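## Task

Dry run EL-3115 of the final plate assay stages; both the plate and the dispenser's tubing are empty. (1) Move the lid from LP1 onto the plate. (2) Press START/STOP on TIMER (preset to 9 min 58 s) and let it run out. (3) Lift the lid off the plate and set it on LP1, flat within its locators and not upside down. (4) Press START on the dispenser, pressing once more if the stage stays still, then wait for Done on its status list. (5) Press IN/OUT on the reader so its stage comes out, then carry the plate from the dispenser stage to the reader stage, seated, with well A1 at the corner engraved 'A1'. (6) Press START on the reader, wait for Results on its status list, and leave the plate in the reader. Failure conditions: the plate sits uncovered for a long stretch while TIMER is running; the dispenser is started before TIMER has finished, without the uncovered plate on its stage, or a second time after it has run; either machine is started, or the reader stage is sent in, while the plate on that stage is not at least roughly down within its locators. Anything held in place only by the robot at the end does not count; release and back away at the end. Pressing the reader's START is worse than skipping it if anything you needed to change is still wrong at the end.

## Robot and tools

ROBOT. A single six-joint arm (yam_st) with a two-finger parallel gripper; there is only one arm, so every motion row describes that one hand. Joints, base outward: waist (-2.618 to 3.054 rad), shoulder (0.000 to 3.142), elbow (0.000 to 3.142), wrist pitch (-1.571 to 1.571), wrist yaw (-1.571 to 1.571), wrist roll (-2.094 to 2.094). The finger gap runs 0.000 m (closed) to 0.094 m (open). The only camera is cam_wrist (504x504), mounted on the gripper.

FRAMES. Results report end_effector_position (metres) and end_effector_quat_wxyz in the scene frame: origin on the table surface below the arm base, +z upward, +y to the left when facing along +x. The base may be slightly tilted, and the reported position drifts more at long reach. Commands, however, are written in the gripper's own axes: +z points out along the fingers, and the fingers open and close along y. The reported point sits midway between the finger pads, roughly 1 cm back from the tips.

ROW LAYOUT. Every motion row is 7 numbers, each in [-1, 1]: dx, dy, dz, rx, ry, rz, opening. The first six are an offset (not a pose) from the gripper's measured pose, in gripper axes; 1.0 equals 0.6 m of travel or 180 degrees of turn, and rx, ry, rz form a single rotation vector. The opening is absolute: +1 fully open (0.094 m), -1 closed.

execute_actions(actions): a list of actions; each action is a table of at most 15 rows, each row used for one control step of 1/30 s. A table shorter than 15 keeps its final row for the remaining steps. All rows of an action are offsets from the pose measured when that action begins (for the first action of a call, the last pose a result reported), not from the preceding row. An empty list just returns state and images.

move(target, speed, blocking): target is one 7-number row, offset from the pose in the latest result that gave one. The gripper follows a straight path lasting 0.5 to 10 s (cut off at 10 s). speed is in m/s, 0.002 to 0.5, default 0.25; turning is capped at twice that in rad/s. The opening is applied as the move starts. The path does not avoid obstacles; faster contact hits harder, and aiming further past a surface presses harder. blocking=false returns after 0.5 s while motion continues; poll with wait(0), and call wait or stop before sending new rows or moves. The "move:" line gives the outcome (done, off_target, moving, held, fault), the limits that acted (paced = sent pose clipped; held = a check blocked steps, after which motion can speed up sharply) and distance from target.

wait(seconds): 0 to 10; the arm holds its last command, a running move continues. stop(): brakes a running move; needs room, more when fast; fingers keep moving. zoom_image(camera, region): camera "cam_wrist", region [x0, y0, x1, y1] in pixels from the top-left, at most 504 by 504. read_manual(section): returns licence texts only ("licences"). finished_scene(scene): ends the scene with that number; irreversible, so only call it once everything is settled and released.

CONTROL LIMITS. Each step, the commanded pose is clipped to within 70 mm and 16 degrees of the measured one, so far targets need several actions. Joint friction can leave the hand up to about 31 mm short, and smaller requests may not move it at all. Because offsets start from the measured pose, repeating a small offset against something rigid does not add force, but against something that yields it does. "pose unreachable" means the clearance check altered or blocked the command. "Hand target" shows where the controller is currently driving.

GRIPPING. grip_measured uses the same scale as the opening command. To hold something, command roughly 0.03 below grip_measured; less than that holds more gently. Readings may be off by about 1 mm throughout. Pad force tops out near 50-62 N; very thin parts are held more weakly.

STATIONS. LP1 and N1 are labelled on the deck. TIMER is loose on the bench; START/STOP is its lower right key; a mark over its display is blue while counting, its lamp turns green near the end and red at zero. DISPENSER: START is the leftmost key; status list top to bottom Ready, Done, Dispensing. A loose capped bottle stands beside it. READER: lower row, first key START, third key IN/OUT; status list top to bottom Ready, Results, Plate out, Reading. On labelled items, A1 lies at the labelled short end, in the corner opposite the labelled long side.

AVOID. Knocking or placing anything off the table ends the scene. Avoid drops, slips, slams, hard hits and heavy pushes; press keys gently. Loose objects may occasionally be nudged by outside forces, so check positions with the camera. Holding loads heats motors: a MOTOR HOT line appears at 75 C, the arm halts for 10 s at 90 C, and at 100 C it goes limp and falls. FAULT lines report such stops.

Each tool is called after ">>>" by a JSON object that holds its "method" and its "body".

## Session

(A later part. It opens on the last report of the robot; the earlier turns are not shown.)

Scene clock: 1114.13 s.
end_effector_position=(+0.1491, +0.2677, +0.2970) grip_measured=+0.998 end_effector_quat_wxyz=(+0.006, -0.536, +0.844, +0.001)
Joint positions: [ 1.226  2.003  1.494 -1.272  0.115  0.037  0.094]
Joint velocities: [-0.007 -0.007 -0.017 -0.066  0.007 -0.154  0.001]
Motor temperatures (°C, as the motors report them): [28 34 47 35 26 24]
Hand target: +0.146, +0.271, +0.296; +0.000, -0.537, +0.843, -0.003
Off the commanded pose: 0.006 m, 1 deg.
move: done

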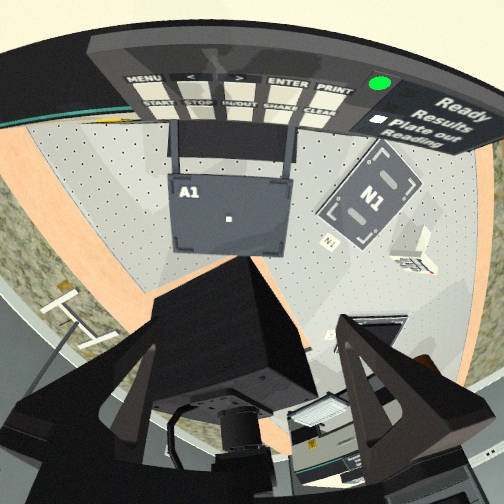

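>>> {"method": "move", "body": {"target": [0.315,-0.386,0,0,0,0.244,1]}}

Scene clock: 1124.30 s.
end_effector_position=(+0.2714, +0.0072, +0.2864) grip_measured=+0.998 end_effector_quat_wxyz=(-0.008, -0.182, +0.983, +0.020)
Joint positions: [ 0.316  1.625  1.252 -1.258  0.202 -0.112  0.094]
Joint velocities: [-0.002 -0.002  0.002 -0.037 -0.066 -0.11   0.   ]
Motor temperatures (°C, as the motors report them): [28 35 47 34 26 24]
Hand target: +0.275, +0.005, +0.294; +0.004, -0.183, +0.983, +0.020
Off the commanded pose: 0.015 m, 2 deg.
move: off_target

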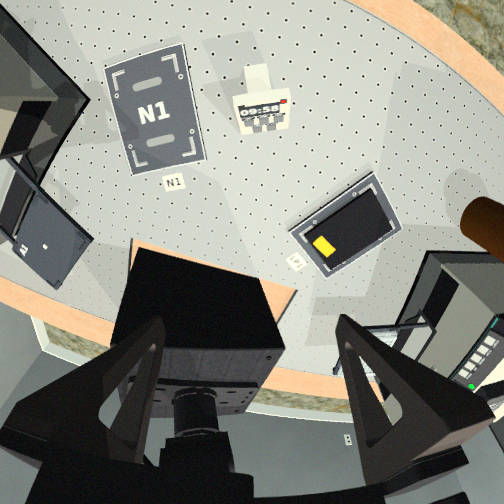

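>>> {"method": "move", "body": {"target": [0.435,-0.357,0.07,0,0,0,1]}}

Scene clock: 1133.20 s.
end_effector_position=(+0.1086, -0.2713, +0.2351) grip_measured=+0.998 end_effector_quat_wxyz=(+0.010, -0.179, +0.983, +0.031)
Joint positions: [-1.061  1.411  1.113 -1.099  0.056 -1.497  0.094]
Joint velocities: [-0.022 -0.002  0.002  0.037 -0.022  0.007  0.001]
Motor temperatures (°C, as the motors report them): [28 35 47 33 26 24]
Hand target: +0.110, -0.278, +0.234; +0.014, -0.179, +0.983, +0.031
Off the commanded pose: 0.015 m, 2 deg.
move: off_target

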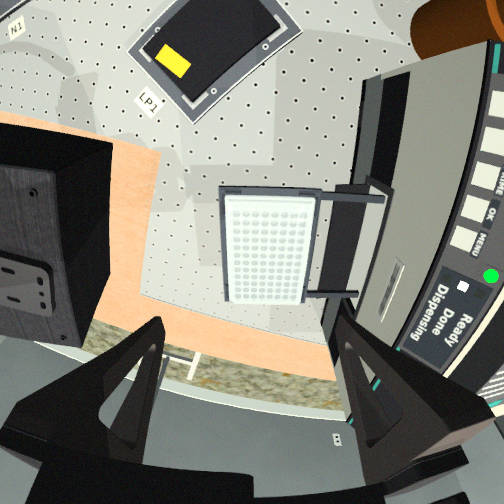

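>>> {"method": "move", "body": {"target": [0.015,-0.018,0.14,0.022,0,0,1], "speed": 0.1}}

>>> {"method": "zoom_image", "body": {"camera": "cam_wrist", "region": [130,150,380,400]}}

Scene clock: 1143.00 s.
end_effector_position=(+0.1082, -0.2854, +0.1599) grip_measured=+0.998 end_effector_quat_wxyz=(+0.018, -0.180, +0.983, -0.015)
Joint positions: [-1.107  1.501  0.888 -0.687  0.052 -1.549  0.094]
Joint velocities: [ 0.022 -0.002  0.002 -0.022  0.022 -0.022  0.001]
Motor temperatures (°C, as the motors report them): [27 35 47 32 26 24]
Hand target: +0.104, -0.280, +0.151; +0.017, -0.179, +0.984, -0.003
Off the commanded pose: 0.012 m, 1 deg.
move: off_target

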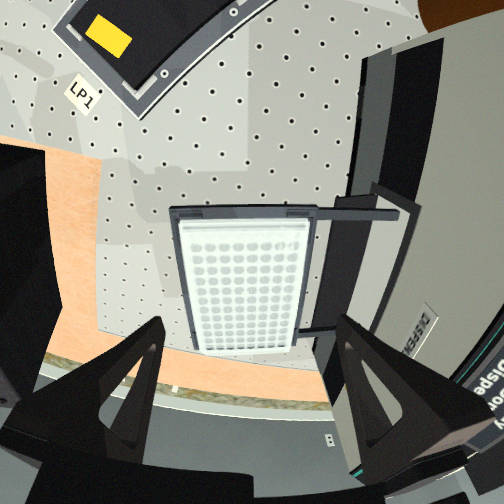

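Region (130, 150, 380, 400) of cam_wrist's 504x504 image, scaled by 2.016, with more detail than that image has.

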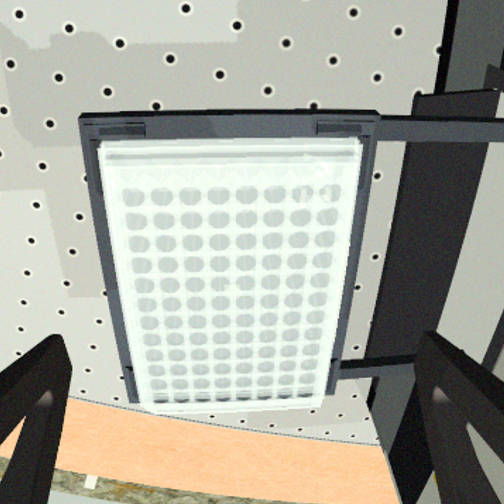

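>>> {"method": "move", "body": {"target": [0.33,0.01,0,0,-0.08,0,1], "speed": 0.2}}

Scene clock: 1150.57 s.
end_effector_position=(-0.0727, -0.3501, +0.1596) grip_measured=+0.998 end_effector_quat_wxyz=(+0.094, -0.087, +0.992, -0.002)
Joint positions: [-1.839  1.771  1.233 -0.88  -0.268 -2.086  0.094]
Joint velocities: [ 0.002  0.022  0.002  0.037 -0.007  0.007  0.   ]
Motor temperatures (°C, as the motors report them): [27 35 46 32 26 24]
Hand target: -0.073, -0.351, +0.157; +0.100, -0.089, +0.991, +0.004
Off the commanded pose: 0.009 m, 12 deg.
joint sent to its limit — the command would take joint 6 (wrist roll) past its lower limit, so that joint was sent only as far as its limit.
move: off_target

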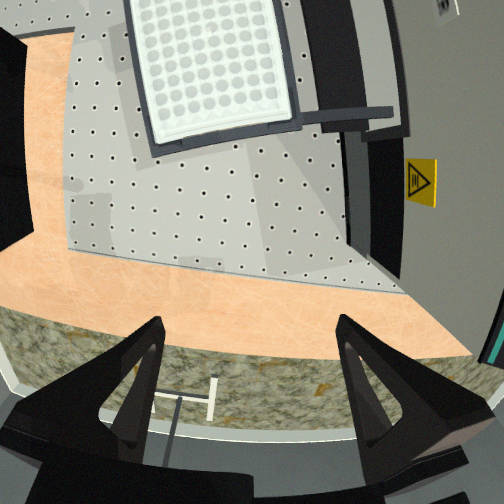

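>>> {"method": "move", "body": {"target": [0.06,0.03,0.05,0,-0.12,0.05,1], "speed": 0.15}}

>>> {"method": "zoom_image", "body": {"camera": "cam_wrist", "region": [80,0,330,200]}}

Scene clock: 1154.83 s.
end_effector_position=(-0.1015, -0.3395, +0.1271) grip_measured=+0.998 end_effector_quat_wxyz=(+0.235, +0.048, +0.971, +0.018)
Joint positions: [-2.036  2.015  1.35  -0.98  -0.534 -2.087  0.094]
Joint velocities: [ 0.002 -0.022 -0.007 -0.066 -0.066 -0.051 -0.001]
Motor temperatures (°C, as the motors report them): [27 35 46 31 26 24]
Hand target: -0.105, -0.341, +0.126; +0.240, +0.050, +0.969, +0.018
Off the commanded pose: 0.005 m, 8 deg.
joint sent to its limit — the command would take joint 6 (wrist roll) past its lower limit, so that joint was sent only as far as its limit.
move: off_target

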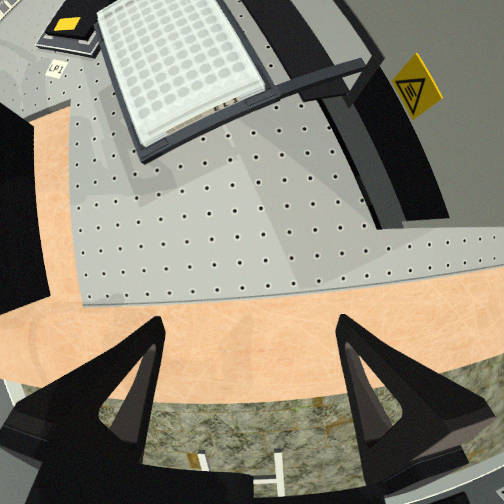

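Region (80, 0, 330, 200) of cam_wrist's 504x504 image, scaled by 2.016, with more detail than that image has; it fills the top 403 rows of this view, and the rest is white.

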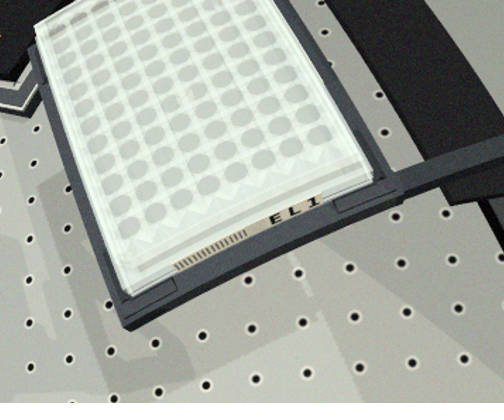

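>>> {"method": "move", "body": {"target": [0,0,-0.12,0,0,0,1], "speed": 0.2}}

Scene clock: 1162.80 s.
end_effector_position=(-0.1280, -0.3392, +0.1853) grip_measured=+0.998 end_effector_quat_wxyz=(+0.219, +0.085, +0.972, +0.022)
Joint positions: [-2.113  1.946  1.493 -1.209 -0.507 -2.087  0.094]
Joint velocities: [ 0.002  0.012 -0.012 -0.022  0.022 -0.007 -0.   ]
Motor temperatures (°C, as the motors report them): [28 37 46 31 26 24]
Hand target: -0.132, -0.341, +0.191; +0.212, +0.081, +0.974, +0.018
Off the commanded pose: 0.009 m, 5 deg.
joint sent to its limit — the command would take joint 6 (wrist roll) past its lower limit, so that joint was sent only as far as its limit.
move: off_target

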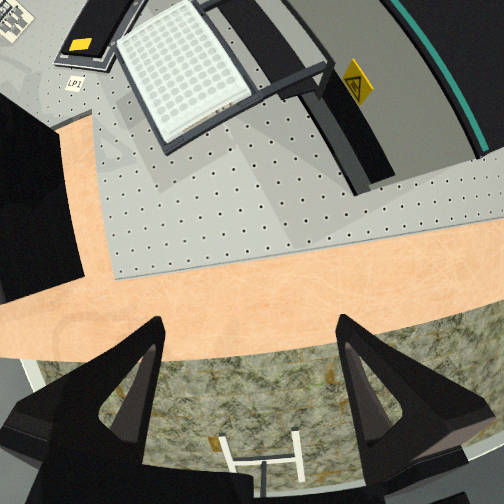

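>>> {"method": "move", "body": {"target": [-0.313,0.147,0.187,-0.012,0.1425,-0.1705,1], "speed": 0.2}}

Scene clock: 1172.20 s.
end_effector_position=(+0.0942, -0.2811, +0.1643) grip_measured=+0.998 end_effector_quat_wxyz=(-0.006, -0.191, +0.982, +0.010)
Joint positions: [-1.124  1.509  0.921 -0.771  0.086 -1.585  0.094]
Joint velocities: [-0.007 -0.002 -0.012 -0.007  0.022  0.037  0.   ]
Motor temperatures (°C, as the motors report them): [28 39 46 31 26 24]
Hand target: +0.094, -0.278, +0.161; -0.011, -0.190, +0.982, +0.012
Off the commanded pose: 0.010 m, 2 deg.
move: done

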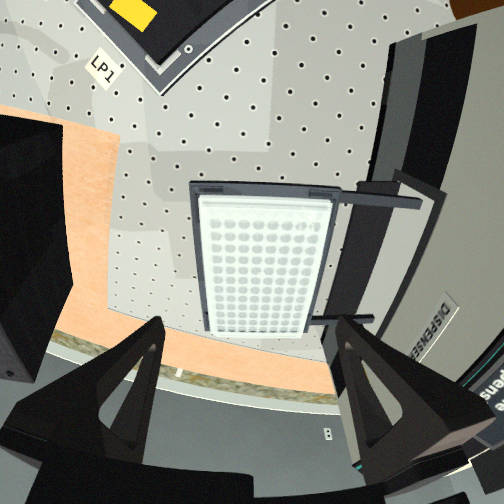

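>>> {"method": "move", "body": {"target": [0,-0.004,0.075,0,0,0,1], "speed": 0.05}}

Scene clock: 1176.87 s.
end_effector_position=(+0.0998, -0.2894, +0.1292) grip_measured=+0.998 end_effector_quat_wxyz=(-0.005, -0.193, +0.981, -0.003)
Joint positions: [-1.124  1.609  0.873 -0.597  0.088 -1.592  0.094]
Joint velocities: [-0.002  0.007 -0.012  0.022  0.037  0.007  0.001]
Motor temperatures (°C, as the motors report them): [28 39 46 31 26 24]
Hand target: +0.094, -0.283, +0.120; -0.006, -0.191, +0.982, +0.011
Off the commanded pose: 0.013 m, 2 deg.
move: off_target

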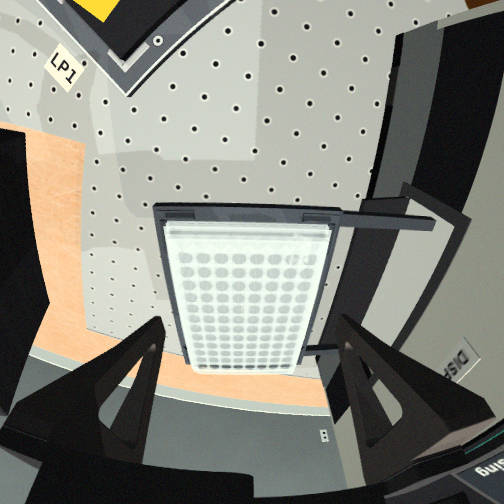

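>>> {"method": "move", "body": {"target": [0,0.018,0.035,-0.006,0,0,1], "speed": 0.03}}

Scene clock: 1180.40 s.
end_effector_position=(+0.0997, -0.2866, +0.1175) grip_measured=+0.998 end_effector_quat_wxyz=(-0.005, -0.193, +0.981, -0.006)
Joint positions: [-1.124  1.63   0.84  -0.535  0.088 -1.592  0.094]
Joint velocities: [ 0.017  0.007  0.002  0.022 -0.022 -0.037 -0.001]
Motor temperatures (°C, as the motors report them): [28 39 45 31 26 24]
Hand target: +0.095, -0.280, +0.109; -0.007, -0.193, +0.981, +0.006
Off the commanded pose: 0.012 m, 1 deg.
move: off_target

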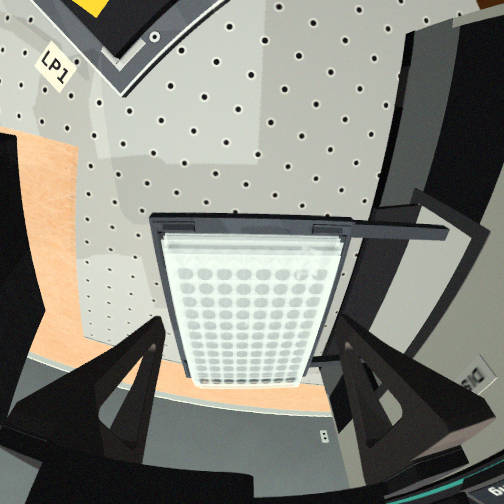

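>>> {"method": "move", "body": {"target": [0,0.016,0.032,-0.008,0,0,1], "speed": 0.03}}

Scene clock: 1183.43 s.
end_effector_position=(+0.1000, -0.2850, +0.1070) grip_measured=+0.998 end_effector_quat_wxyz=(-0.005, -0.193, +0.981, -0.005)
Joint positions: [-1.124  1.66   0.822 -0.49   0.088 -1.592  0.094]
Joint velocities: [-0.002 -0.007  0.012 -0.007  0.007  0.037  0.001]
Motor temperatures (°C, as the motors report them): [28 38 45 30 26 24]
Hand target: +0.096, -0.278, +0.099; -0.007, -0.193, +0.981, +0.006
Off the commanded pose: 0.012 m, 1 deg.
move: off_target

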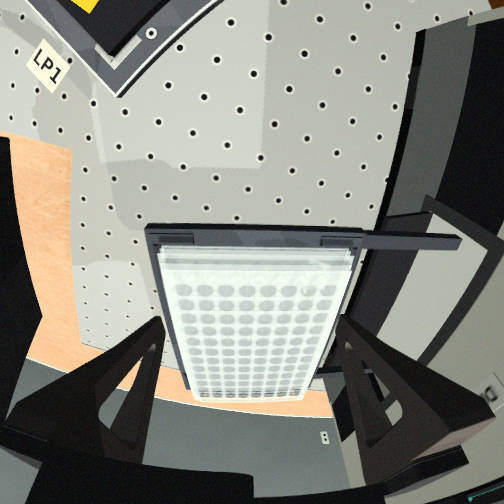

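>>> {"method": "execute_actions", "body": {"actions": [[[0,0,0,0,0,0,0.85]],[[0,0,0,0,0,0,0.76]],[[0,0,0,0,0,0,0.7]]]}}

Scene clock: 1187.53 s.
end_effector_position=(+0.1002, -0.2857, +0.1070) grip_measured=+0.715 end_effector_quat_wxyz=(-0.005, -0.193, +0.981, -0.007)
Joint positions: [-1.124  1.66   0.822 -0.487  0.088 -1.592  0.081]
Joint velocities: [-0.002 -0.002 -0.007 -0.007 -0.081  0.007 -0.   ]
Motor temperatures (°C, as the motors report them): [27 38 44 30 26 24]
Hand target: +0.100, -0.286, +0.107; -0.005, -0.193, +0.981, -0.007
Off the commanded pose: 0.000 m, 0 deg.
Step readings (end_effector_position; steps 1 to 15: 1st action; 16 to 30: 2nd action; 31 to 45: 3rd action):
0: (+0.1002, -0.2857, +0.1070)
1: (+0.1002, -0.2857, +0.1070)
2: (+0.1002, -0.2857, +0.1070)
4: (+0.1002, -0.2857, +0.1070)
8: (+0.1002, -0.2857, +0.1070)
15: (+0.1002, -0.2857, +0.1070)
16: (+0.1002, -0.2857, +0.1070)
17: (+0.1002, -0.2857, +0.1070)
19: (+0.1002, -0.2857, +0.1070)
23: (+0.1002, -0.2857, +0.1070)
30: (+0.1002, -0.2857, +0.1070)
31: (+0.1002, -0.2857, +0.1070)
32: (+0.1002, -0.2857, +0.1070)
34: (+0.1002, -0.2857, +0.1070)
38: (+0.1002, -0.2857, +0.1070)
45: end_effector_position above

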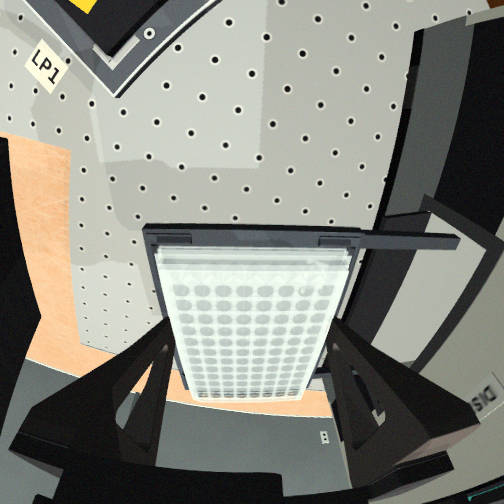

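Gripped the plate body above the skirt. Lifting.

>>> {"method": "move", "body": {"target": [0,0,-0.05,0,0,0,0.68], "speed": 0.03}}

>>> {"method": "move", "body": {"target": [0,0.02,-0.25,0,0,0,0.68], "speed": 0.12}}

Scene clock: 1192.00 s.
end_effector_position=(+0.0956, -0.2780, +0.1268) grip_measured=+0.701 end_effector_quat_wxyz=(-0.007, -0.193, +0.981, +0.007)
Joint positions: [-1.124  1.592  0.838 -0.598  0.088 -1.59   0.08 ]
Joint velocities: [ 0.002  0.002 -0.007 -0.066  0.037 -0.022 -0.   ]
Motor temperatures (°C, as the motors report them): [27 38 44 30 26 24]
Hand target: +0.101, -0.285, +0.136; -0.005, -0.193, +0.981, -0.007
Off the commanded pose: 0.013 m, 2 deg.
move: off_target

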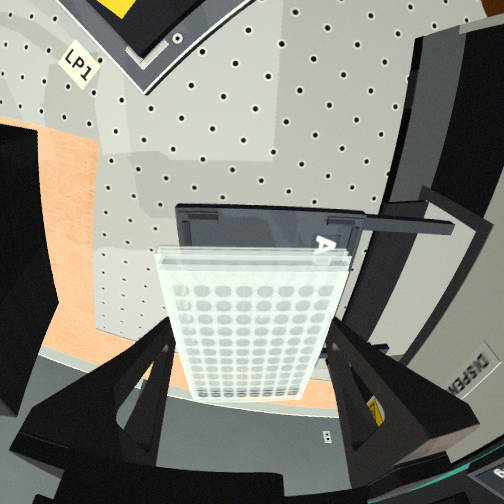

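Scene clock: 1193.87 s.
end_effector_position=(+0.0933, -0.2637, +0.2663) grip_measured=+0.701 end_effector_quat_wxyz=(-0.008, -0.193, +0.981, +0.020)
Joint positions: [-1.065  1.321  1.15  -1.212  0.096 -1.529  0.08 ]
Joint velocities: [ 0.002 -0.012 -0.022 -0.007  0.022 -0.081  0.   ]
Motor temperatures (°C, as the motors report them): [27 39 44 30 26 24]
Hand target: +0.095, -0.266, +0.276; -0.008, -0.194, +0.981, +0.007
Off the commanded pose: 0.012 m, 2 deg.
move: off_target

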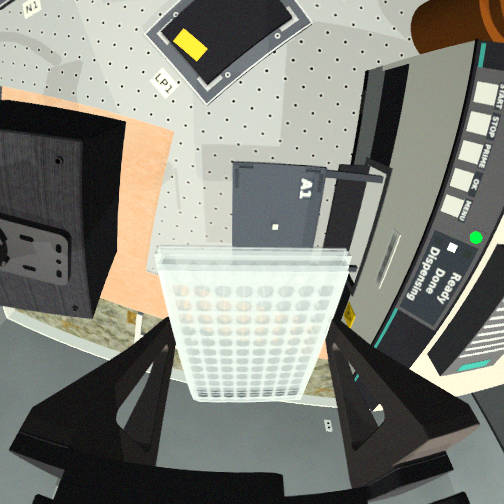

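>>> {"method": "move", "body": {"target": [-0.485,0.278,-0.03,0.012,0,0.13,0.67], "speed": 0.18}}

Scene clock: 1200.63 s.
end_effector_position=(+0.2907, -0.0059, +0.2778) grip_measured=+0.701 end_effector_quat_wxyz=(-0.023, +0.006, +1.000, -0.010)
Joint positions: [ 0.279  1.718  1.326 -1.268  0.252  0.239  0.08 ]
Joint velocities: [ 0.007 -0.002  0.002  0.11   0.007  0.066 -0.001]
Motor temperatures (°C, as the motors report them): [27 38 45 30 26 24]
Hand target: +0.293, -0.005, +0.279; -0.026, +0.007, +1.000, -0.015
Off the commanded pose: 0.016 m, 2 deg.
move: off_target

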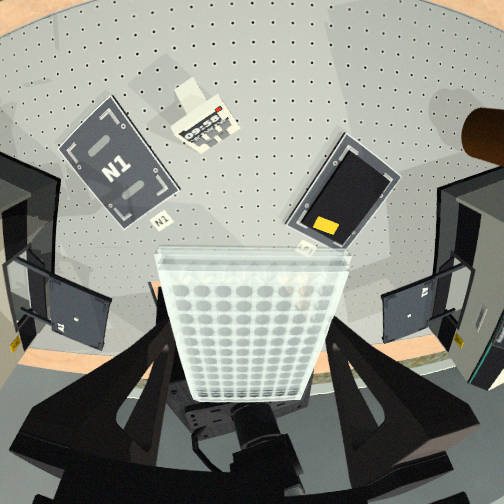

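>>> {"method": "move", "body": {"target": [0.285,0.415,0.02,-0.006,-0.015,0.135,0.67], "speed": 0.18}}

Scene clock: 1206.87 s.
end_effector_position=(+0.1260, +0.2310, +0.2601) grip_measured=+0.701 end_effector_quat_wxyz=(+0.012, +0.215, +0.976, -0.024)
Joint positions: [ 1.25   1.912  1.234 -1.16   0.137  1.631  0.08 ]
Joint velocities: [-0.007  0.007 -0.012  0.081  0.007 -0.007 -0.   ]
Motor temperatures (°C, as the motors report them): [28 38 45 30 26 24]
Hand target: +0.126, +0.238, +0.260; +0.011, +0.218, +0.976, -0.021
Off the commanded pose: 0.017 m, 2 deg.
move: off_target

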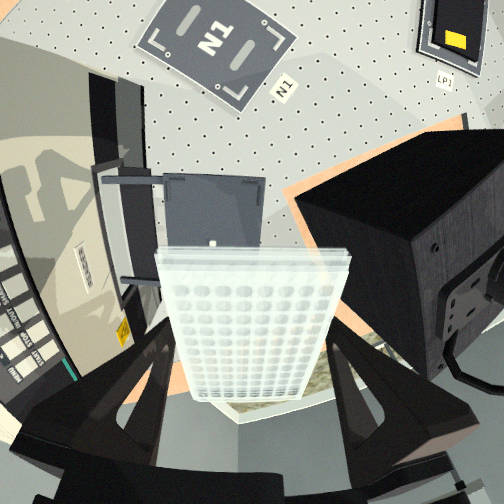

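>>> {"method": "move", "body": {"target": [0.02,0.05,0.14,-0.016,0.005,0,0.67], "speed": 0.1}}

Scene clock: 1211.03 s.
end_effector_position=(+0.1303, +0.2644, +0.1845) grip_measured=+0.701 end_effector_quat_wxyz=(+0.017, +0.212, +0.977, +0.012)
Joint positions: [ 1.25   2.068  1.102 -0.799  0.135  1.617  0.08 ]
Joint velocities: [ 0.022  0.007  0.002 -0.022  0.022 -0.037  0.   ]
Motor temperatures (°C, as the motors report them): [28 38 45 30 26 24]
Hand target: +0.130, +0.259, +0.176; +0.009, +0.214, +0.977, +0.003
Off the commanded pose: 0.011 m, 1 deg.
move: off_target

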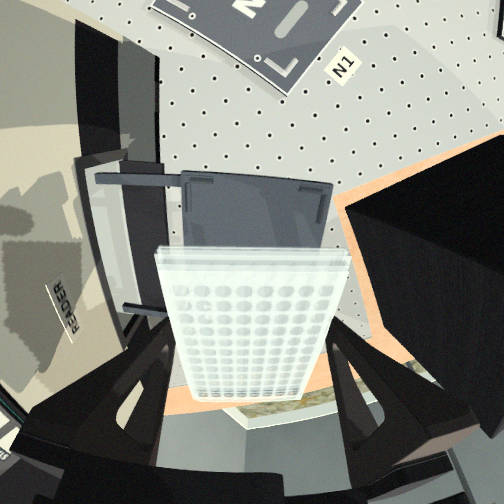

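>>> {"method": "move", "body": {"target": [-0.028,-0.018,0.055,0.008,0.008,0.03,0.67], "speed": 0.05}}

Scene clock: 1218.53 s.
end_effector_position=(+0.1445, +0.2538, +0.1620) grip_measured=+0.701 end_effector_quat_wxyz=(+0.008, +0.250, +0.968, +0.013)
Joint positions: [ 1.178  2.095  1.044 -0.707  0.132  1.624  0.08 ]
Joint velocities: [ 0.007  0.007 -0.007  0.051  0.022 -0.007 -0.001]
Motor temperatures (°C, as the motors report them): [28 38 45 30 26 24]
Hand target: +0.142, +0.249, +0.153; +0.000, +0.258, +0.966, +0.003
Off the commanded pose: 0.012 m, 2 deg.
move: off_target

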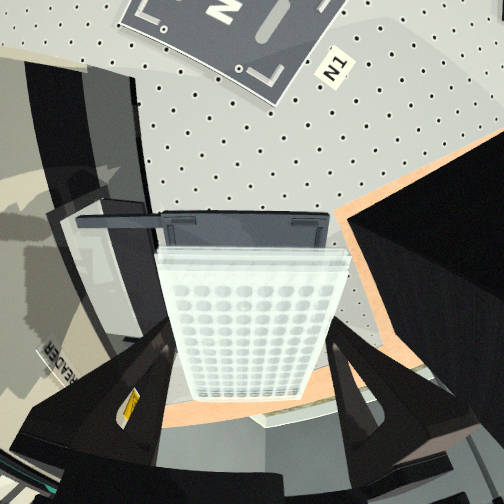

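>>> {"method": "move", "body": {"target": [0.018,-0.008,0.045,0.012,0.005,0,0.67], "speed": 0.04}}

Scene clock: 1224.40 s.
end_effector_position=(+0.1416, +0.2572, +0.1432) grip_measured=+0.701 end_effector_quat_wxyz=(+0.001, +0.253, +0.968, +0.005)
Joint positions: [ 1.178  2.159  1.044 -0.662  0.121  1.632  0.08 ]
Joint velocities: [-0.012  0.012  0.007 -0.081 -0.037 -0.022 -0.   ]
Motor temperatures (°C, as the motors report them): [27 38 44 30 26 24]
Hand target: +0.134, +0.255, +0.135; -0.004, +0.251, +0.968, -0.004
Off the commanded pose: 0.012 m, 1 deg.
move: off_target

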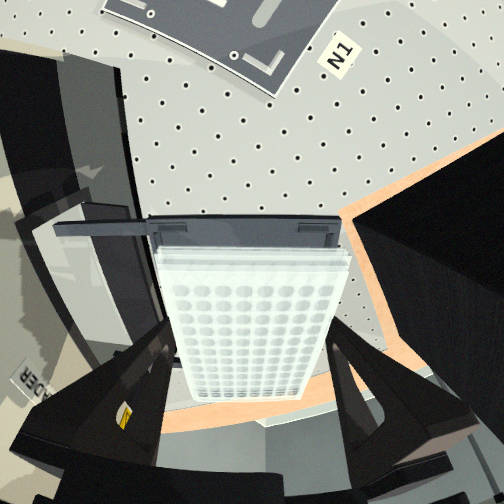

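>>> {"method": "move", "body": {"target": [0.02,0.0,0.025,0,0,-0.006,0.67], "speed": 0.03}}

Scene clock: 1228.93 s.
end_effector_position=(+0.1384, +0.2650, +0.1368) grip_measured=+0.701 end_effector_quat_wxyz=(+0.004, +0.246, +0.969, +0.012)
Joint positions: [ 1.197  2.183  1.044 -0.625  0.121  1.634  0.08 ]
Joint velocities: [ 0.007  0.002 -0.007  0.007 -0.022 -0.037 -0.001]
Motor temperatures (°C, as the motors report them): [28 38 44 30 26 24]
Hand target: +0.132, +0.263, +0.128; +0.001, +0.244, +0.970, +0.004
Off the commanded pose: 0.011 m, 1 deg.
move: off_target

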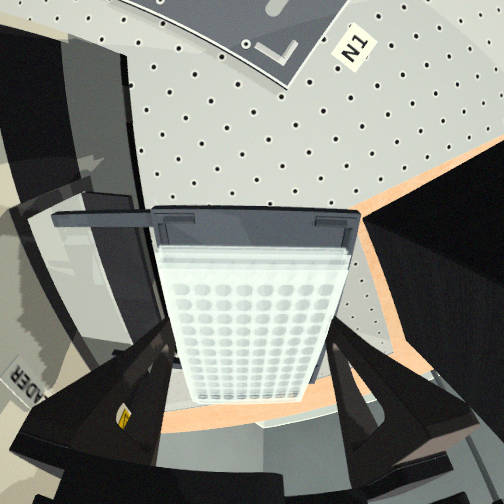

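>>> {"method": "move", "body": {"target": [-0.010,0,0,0,-0.011,0,0.67], "speed": 0.02}}

Scene clock: 1234.80 s.
end_effector_position=(+0.1405, +0.2640, +0.1368) grip_measured=+0.701 end_effector_quat_wxyz=(+0.011, +0.246, +0.969, +0.010)
Joint positions: [ 1.197  2.183  1.044 -0.625  0.134  1.634  0.08 ]
Joint velocities: [-0.017 -0.007 -0.007  0.022  0.066  0.037  0.002]
Motor temperatures (°C, as the motors report them): [28 38 44 30 26 24]
Hand target: +0.144, +0.262, +0.137; +0.020, +0.246, +0.969, +0.007
Off the commanded pose: 0.004 m, 1 deg.
move: done

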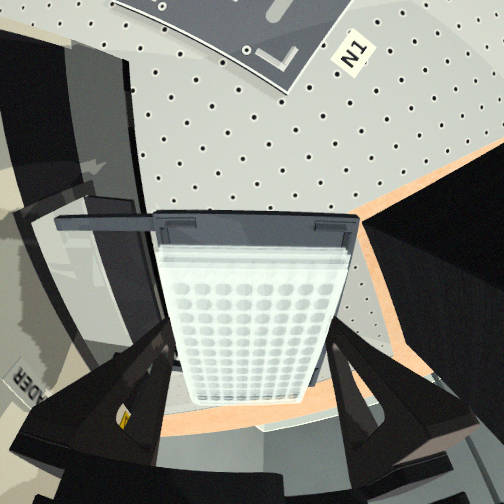

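>>> {"method": "move", "body": {"target": [-0.004,-0.014,0.023,0.008,0,0,0.67], "speed": 0.02}}

>>> {"method": "zoom_image", "body": {"camera": "cam_wrist", "region": [130,190,380,410]}}

Scene clock: 1238.60 s.
end_effector_position=(+0.1408, +0.2649, +0.1368) grip_measured=+0.701 end_effector_quat_wxyz=(+0.011, +0.245, +0.969, +0.012)
Joint positions: [ 1.197  2.183  1.044 -0.621  0.134  1.632  0.08 ]
Joint velocities: [ 0.012 -0.007  0.012 -0.022 -0.066 -0.007 -0.   ]
Motor temperatures (°C, as the motors report them): [28 38 44 30 26 24]
Hand target: +0.139, +0.255, +0.124; +0.007, +0.246, +0.969, -0.002
Off the commanded pose: 0.017 m, 2 deg.
move: off_target

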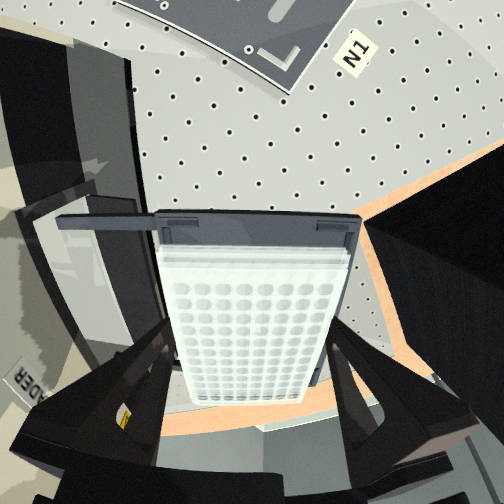

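Region (130, 190, 380, 410) of cam_wrist's 504x504 image, scaled by 2.016, with more detail than that image has; it fills the top 444 rows of this view, and the rest is white.

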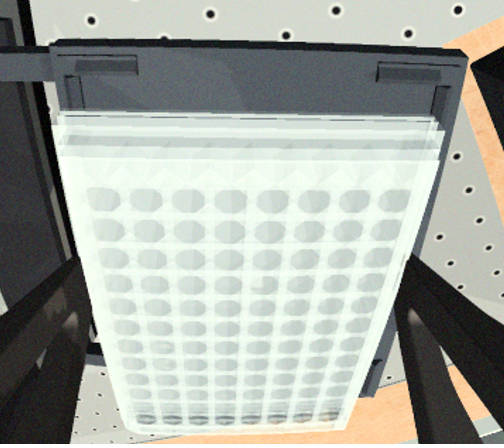

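>>> {"method": "move", "body": {"target": [-0.022,0.004,-0.02,0,0.006,0.006,0.67], "speed": 0.02}}

>>> {"method": "zoom_image", "body": {"camera": "cam_wrist", "region": [130,190,380,410]}}

Scene clock: 1244.00 s.
end_effector_position=(+0.1441, +0.2553, +0.1354) grip_measured=+0.701 end_effector_quat_wxyz=(-0.002, +0.252, +0.968, -0.001)
Joint positions: [ 1.164  2.183  1.044 -0.647  0.121  1.618  0.08 ]
Joint velocities: [-0.032 -0.002 -0.007 -0.051 -0.007  0.007  0.   ]
Motor temperatures (°C, as the motors report them): [28 39 43 30 26 24]
Hand target: +0.153, +0.261, +0.149; +0.001, +0.254, +0.967, +0.015
Off the commanded pose: 0.017 m, 2 deg.
move: off_target

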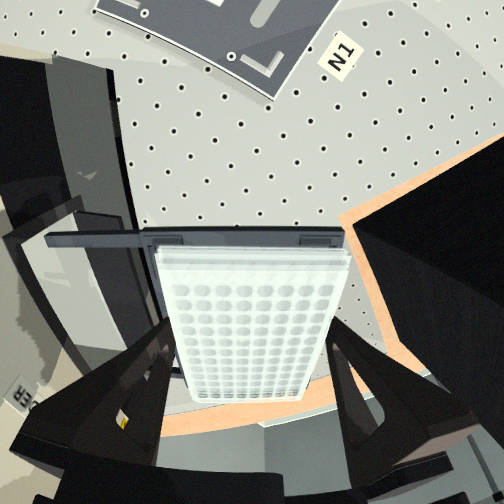

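Region (130, 190, 380, 410) of cam_wrist's 504x504 image, scaled by 2.016, with more detail than that image has; it fills the top 444 rows of this view, and the rest is white.

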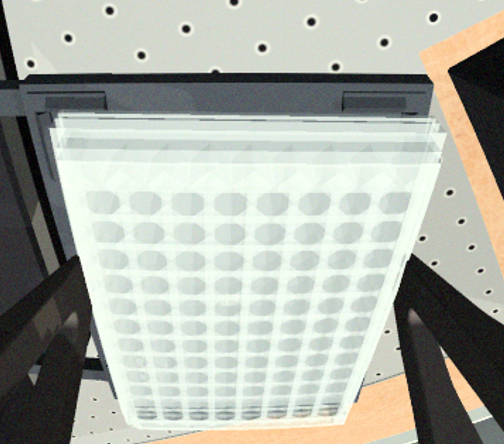

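>>> {"method": "move", "body": {"target": [0.008,0.0135,0,-0.0105,0.009,0,0.67], "speed": 0.02}}

>>> {"method": "zoom_image", "body": {"camera": "cam_wrist", "region": [130,190,380,410]}}

Scene clock: 1251.17 s.
end_effector_position=(+0.1441, +0.2608, +0.1355) grip_measured=+0.701 end_effector_quat_wxyz=(-0.007, +0.253, +0.967, +0.011)
Joint positions: [ 1.164  2.183  1.044 -0.628  0.106  1.618  0.08 ]
Joint velocities: [ 0.017 -0.027 -0.012  0.007  0.007 -0.081  0.001]
Motor temperatures (°C, as the motors report them): [27 40 44 29 26 24]
Hand target: +0.144, +0.265, +0.135; -0.012, +0.252, +0.967, +0.019
Off the commanded pose: 0.004 m, 1 deg.
move: done

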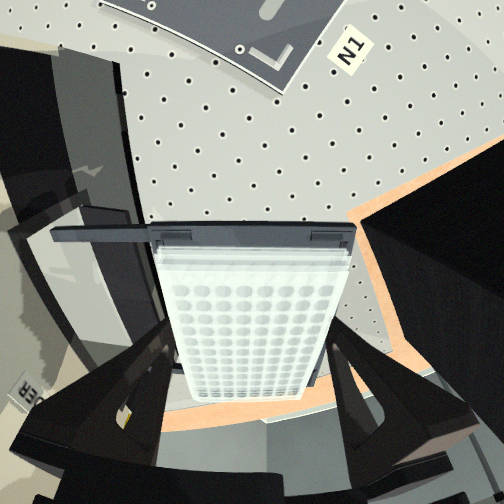

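Region (130, 190, 380, 410) of cam_wrist's 504x504 image, scaled by 2.016, with more detail than that image has; it fills the top 444 rows of this view, and the rest is white.

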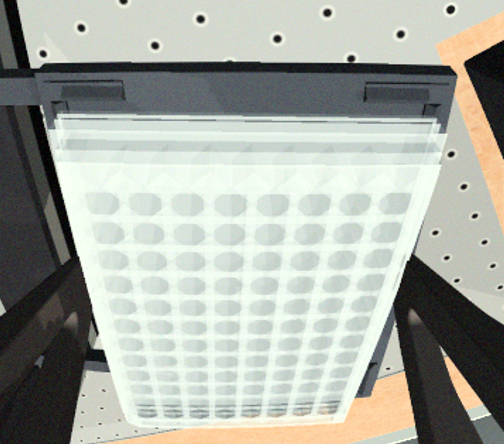

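>>> {"method": "move", "body": {"target": [0,-0.012,0.03,0.008,0,0,0.67], "speed": 0.015}}

>>> {"method": "zoom_image", "body": {"camera": "cam_wrist", "region": [130,190,380,410]}}

Scene clock: 1256.00 s.
end_effector_position=(+0.1455, +0.2627, +0.1321) grip_measured=+0.701 end_effector_quat_wxyz=(-0.004, +0.254, +0.967, +0.013)
Joint positions: [ 1.164  2.195  1.044 -0.61   0.111  1.618  0.08 ]
Joint velocities: [ 0.002  0.002  0.002 -0.125 -0.007 -0.007 -0.   ]
Motor temperatures (°C, as the motors report them): [27 41 43 29 26 24]
Hand target: +0.140, +0.255, +0.118; -0.011, +0.253, +0.967, -0.002
Off the commanded pose: 0.017 m, 2 deg.
move: off_target

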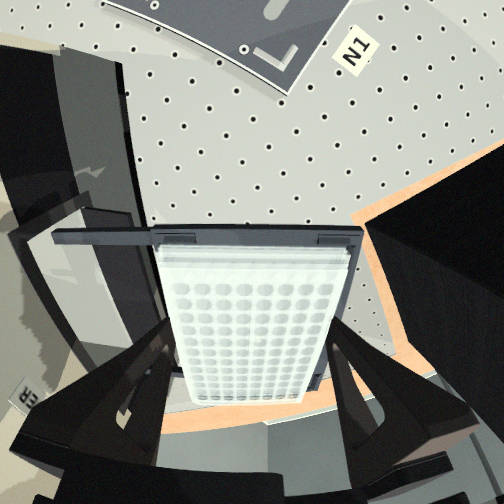

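Region (130, 190, 380, 410) of cam_wrist's 504x504 image, scaled by 2.016, with more detail than that image has; it fills the top 444 rows of this view, and the rest is white.

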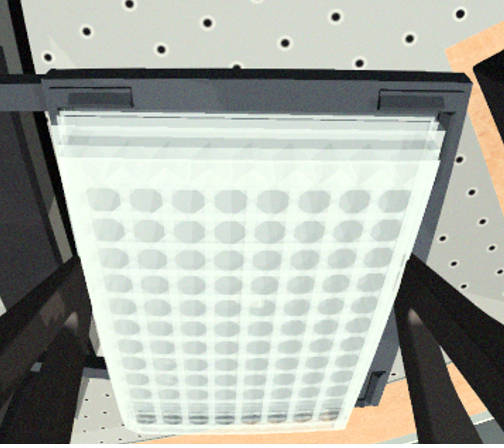

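Plate sits about 3 mm too far outward; nudging it inward with the wrist.

>>> {"method": "move", "body": {"target": [0,-0.0115,0,0.009,0,0,0.67], "speed": 0.015}}

>>> {"method": "zoom_image", "body": {"camera": "cam_wrist", "region": [130,190,380,410]}}

Scene clock: 1259.80 s.
end_effector_position=(+0.1453, +0.2623, +0.1321) grip_measured=+0.701 end_effector_quat_wxyz=(-0.004, +0.254, +0.967, +0.012)
Joint positions: [ 1.164  2.195  1.044 -0.612  0.111  1.618  0.08 ]
Joint velocities: [ 0.002  0.007 -0.007 -0.081  0.022 -0.007  0.001]
Motor temperatures (°C, as the motors report them): [27 41 43 29 26 24]
Hand target: +0.142, +0.257, +0.132; -0.008, +0.254, +0.967, -0.001
Off the commanded pose: 0.006 m, 2 deg.
move: done

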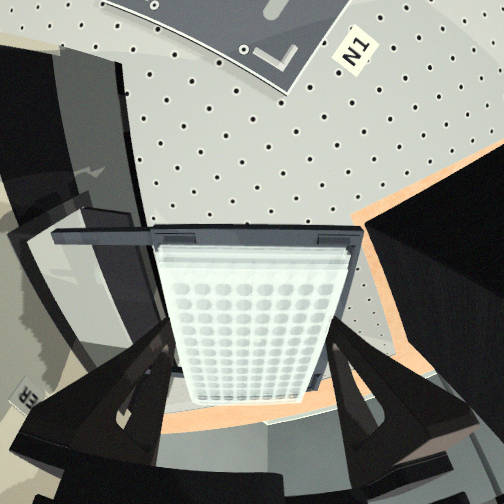

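Region (130, 190, 380, 410) of cam_wrist's 504x504 image, scaled by 2.016, with more detail than that image has; it fills the top 444 rows of this view, and the rest is white.

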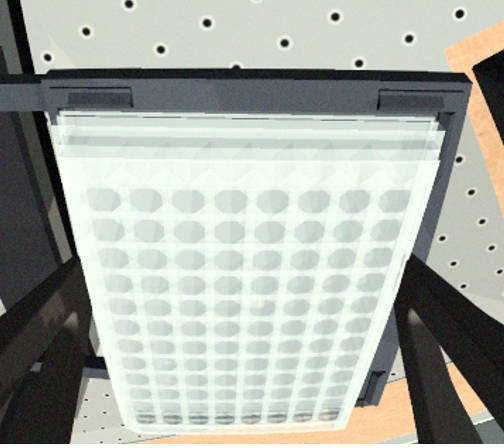

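>>> {"method": "move", "body": {"target": [0,-0.019,0,0.015,0,0,0.67], "speed": 0.01}}

>>> {"method": "zoom_image", "body": {"camera": "cam_wrist", "region": [130,190,380,410]}}

Scene clock: 1265.07 s.
end_effector_position=(+0.1447, +0.2610, +0.1321) grip_measured=+0.701 end_effector_quat_wxyz=(-0.005, +0.254, +0.967, +0.009)
Joint positions: [ 1.164  2.195  1.044 -0.618  0.111  1.619  0.08 ]
Joint velocities: [ 0.007 -0.007 -0.002 -0.007  0.022 -0.066 -0.002]
Motor temperatures (°C, as the motors report them): [27 41 43 29 26 24]
Hand target: +0.140, +0.252, +0.132; -0.010, +0.254, +0.967, -0.011
Off the commanded pose: 0.010 m, 2 deg.
move: done

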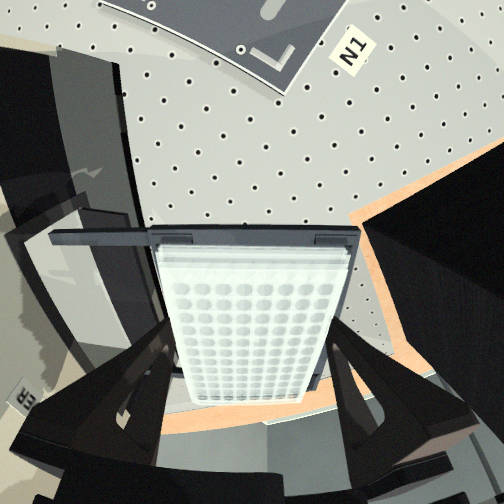

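Region (130, 190, 380, 410) of cam_wrist's 504x504 image, scaled by 2.016, with more detail than that image has; it fills the top 444 rows of this view, and the rest is white.

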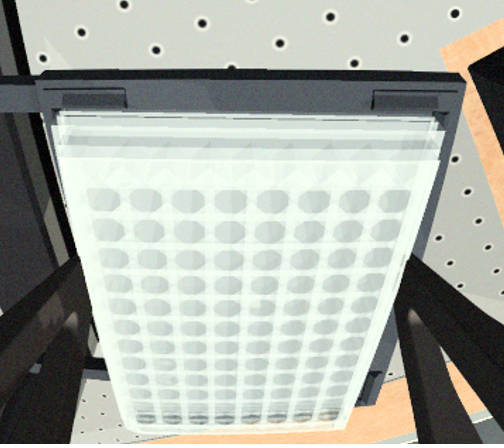

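>>> {"method": "move", "body": {"target": [0,-0.012,0,0.01,0,-0.014,0.67], "speed": 0.01}}

>>> {"method": "zoom_image", "body": {"camera": "cam_wrist", "region": [130,190,380,410]}}

Scene clock: 1272.00 s.
end_effector_position=(+0.1440, +0.2605, +0.1320) grip_measured=+0.701 end_effector_quat_wxyz=(-0.006, +0.240, +0.971, +0.008)
Joint positions: [ 1.164  2.195  1.044 -0.621  0.109  1.591  0.08 ]
Joint velocities: [ 0.017 -0.002 -0.012  0.022  0.022 -0.037 -0.001]
Motor temperatures (°C, as the motors report them): [27 41 43 29 26 24]
Hand target: +0.141, +0.255, +0.132; -0.009, +0.233, +0.973, -0.006
Off the commanded pose: 0.006 m, 2 deg.
move: done

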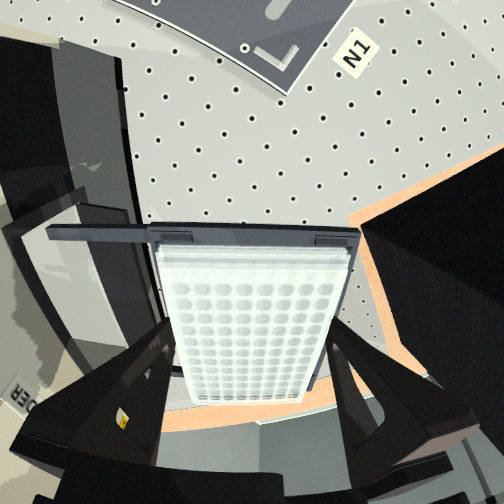

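Region (130, 190, 380, 410) of cam_wrist's 504x504 image, scaled by 2.016, with more detail than that image has; it fills the top 444 rows of this view, and the rest is white.

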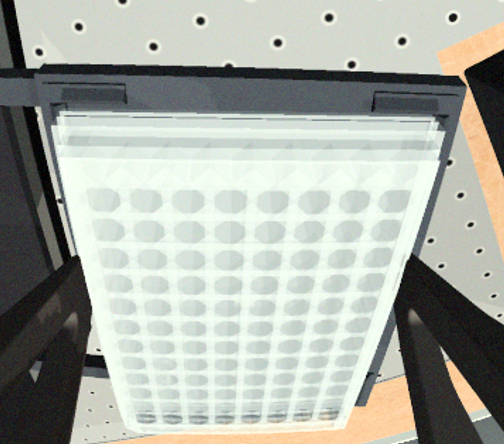

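Aligned closely; releasing.

>>> {"method": "execute_actions", "body": {"actions": [[[0,0,0,0,0,0,0.67]],[[0,0,0,0,0,0,0.75]],[[0,0,0,0,0,0,1]]]}}

>>> {"method": "move", "body": {"target": [0,0.012,-0.08,0,0,0,1], "speed": 0.05}}

>>> {"method": "zoom_image", "body": {"camera": "cam_wrist", "region": [130,160,380,400]}}

Scene clock: 1277.90 s.
end_effector_position=(+0.1441, +0.2607, +0.1321) grip_measured=+0.998 end_effector_quat_wxyz=(-0.006, +0.240, +0.971, +0.008)
Joint positions: [ 1.164  2.195  1.044 -0.62   0.109  1.591  0.094]
Joint velocities: [-0.002  0.002  0.002  0.037 -0.066  0.007 -0.002]
Motor temperatures (°C, as the motors report them): [27 42 43 29 26 24]
Hand target: +0.144, +0.261, +0.132; -0.006, +0.240, +0.971, +0.008
Off the commanded pose: 0.000 m, 0 deg.
Step readings (end_effector_position; steps 1 to 15: 1st action; 16 to 30: 2nd action; 31 to 45: 3rd action):
0: (+0.1440, +0.2605, +0.1320)
1: (+0.1440, +0.2605, +0.1321)
2: (+0.1440, +0.2605, +0.1321)
4: (+0.1440, +0.2605, +0.1321)
8: (+0.1440, +0.2605, +0.1321)
15: (+0.1440, +0.2605, +0.1321)
16: (+0.1440, +0.2606, +0.1321)
17: (+0.1440, +0.2606, +0.1321)
19: (+0.1441, +0.2607, +0.1321)
23: (+0.1441, +0.2607, +0.1321)
30: (+0.1441, +0.2607, +0.1321)
31: (+0.1441, +0.2607, +0.1321)
32: (+0.1441, +0.2607, +0.1321)
34: (+0.1441, +0.2607, +0.1321)
38: (+0.1441, +0.2607, +0.1321)
45: end_effector_position above

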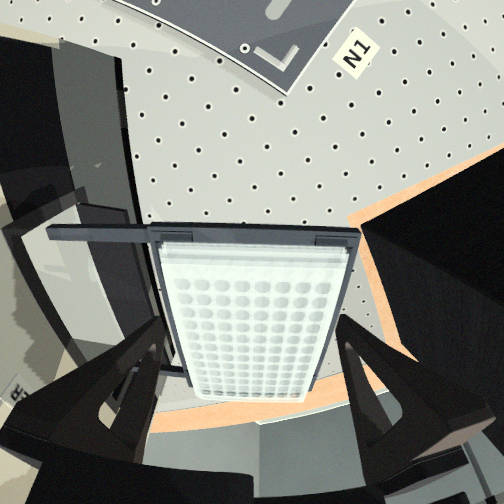

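Scene clock: 1279.33 s.
end_effector_position=(+0.1462, +0.2587, +0.1690) grip_measured=+0.998 end_effector_quat_wxyz=(-0.009, +0.240, +0.971, -0.005)
Joint positions: [ 1.17   2.13   1.129 -0.798  0.109  1.599  0.094]
Joint velocities: [-0.007 -0.022 -0.002 -0.051  0.081 -0.095 -0.   ]
Motor temperatures (°C, as the motors report them): [27 42 43 29 26 24]
Hand target: +0.147, +0.266, +0.180; -0.006, +0.240, +0.971, +0.008
Off the commanded pose: 0.014 m, 2 deg.
move: off_target

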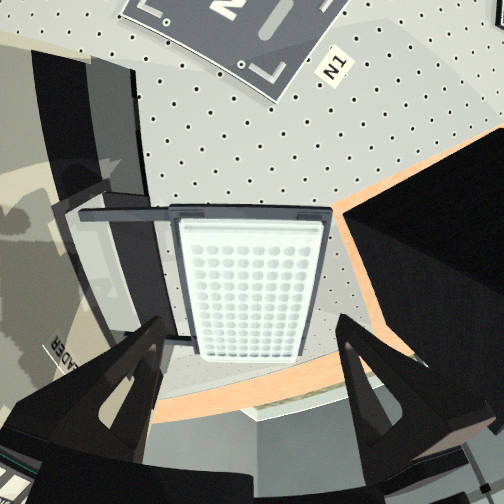

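Region (130, 160, 380, 400) of cam_wrist's 504x504 image, scaled by 2.016, with more detail than that image has; it fills the top 484 rows of this view, and the rest is white.

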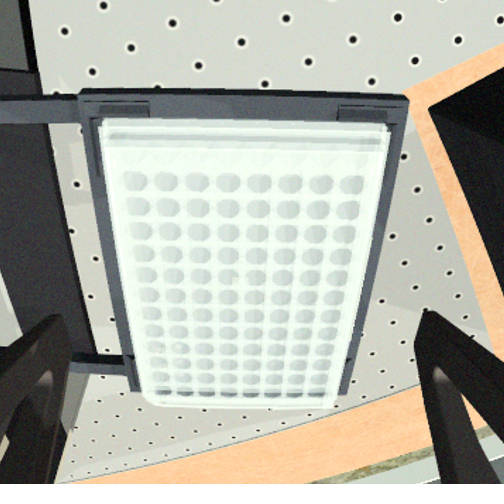

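>>> {"method": "move", "body": {"target": [0.04,-0.04,-0.21,0,0,0,1], "speed": 0.15}}

>>> {"method": "move", "body": {"target": [0,0,0,0,0,-0.5,-1], "speed": 0.3}}

>>> {"method": "zoom_image", "body": {"camera": "cam_wrist", "region": [150,100,380,300]}}

Scene clock: 1285.53 s.
end_effector_position=(+0.1168, +0.2456, +0.2853) grip_measured=+0.998 end_effector_quat_wxyz=(-0.005, +0.239, +0.971, -0.017)
Joint positions: [ 1.281  1.928  1.351 -1.254  0.093  1.71   0.094]
Joint velocities: [ 0.002 -0.022 -0.022 -0.051 -0.037 -0.066  0.   ]
Motor temperatures (°C, as the motors report them): [28 43 44 29 26 24]
Hand target: +0.114, +0.248, +0.294; -0.007, +0.240, +0.971, -0.007
Off the commanded pose: 0.011 m, 1 deg.
move: off_target

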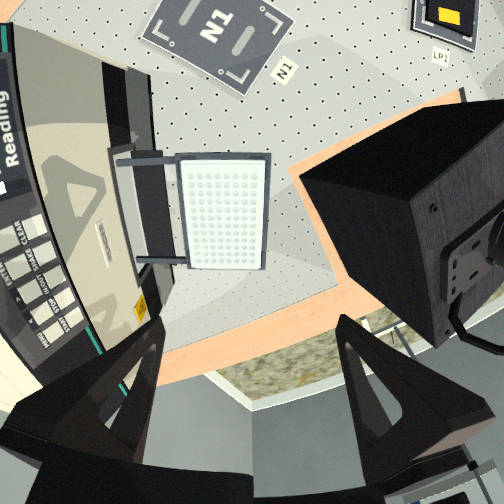

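Scene clock: 1288.77 s.
end_effector_position=(+0.1168, +0.2456, +0.2853) grip_measured=-0.997 end_effector_quat_wxyz=(-0.015, -0.512, +0.859, -0.009)
Joint positions: [ 1.281  1.928  1.351 -1.254  0.093  0.15   0.   ]
Joint velocities: [-0.002  0.017  0.022 -0.051 -0.022  0.022 -0.001]
Motor temperatures (°C, as the motors report them): [28 42 44 29 26 24]
Hand target: +0.117, +0.246, +0.285; -0.015, -0.517, +0.856, -0.008
Off the commanded pose: 0.000 m, 1 deg.
move: done

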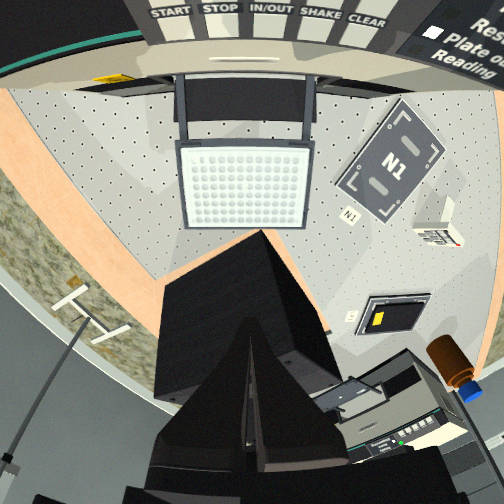

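Region (150, 100, 380, 300) of cam_wrist's 504x504 image, scaled by 2.191, with more detail than that image has; it fills the top 438 rows of this view, and the rest is white.

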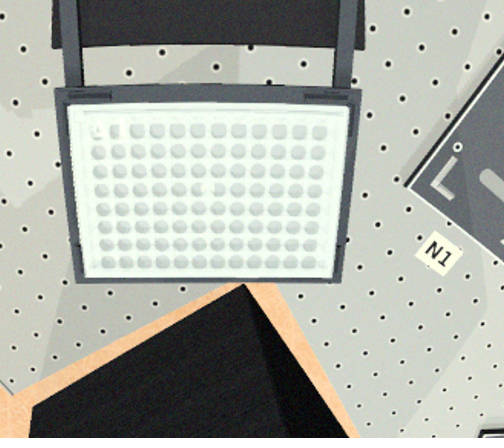

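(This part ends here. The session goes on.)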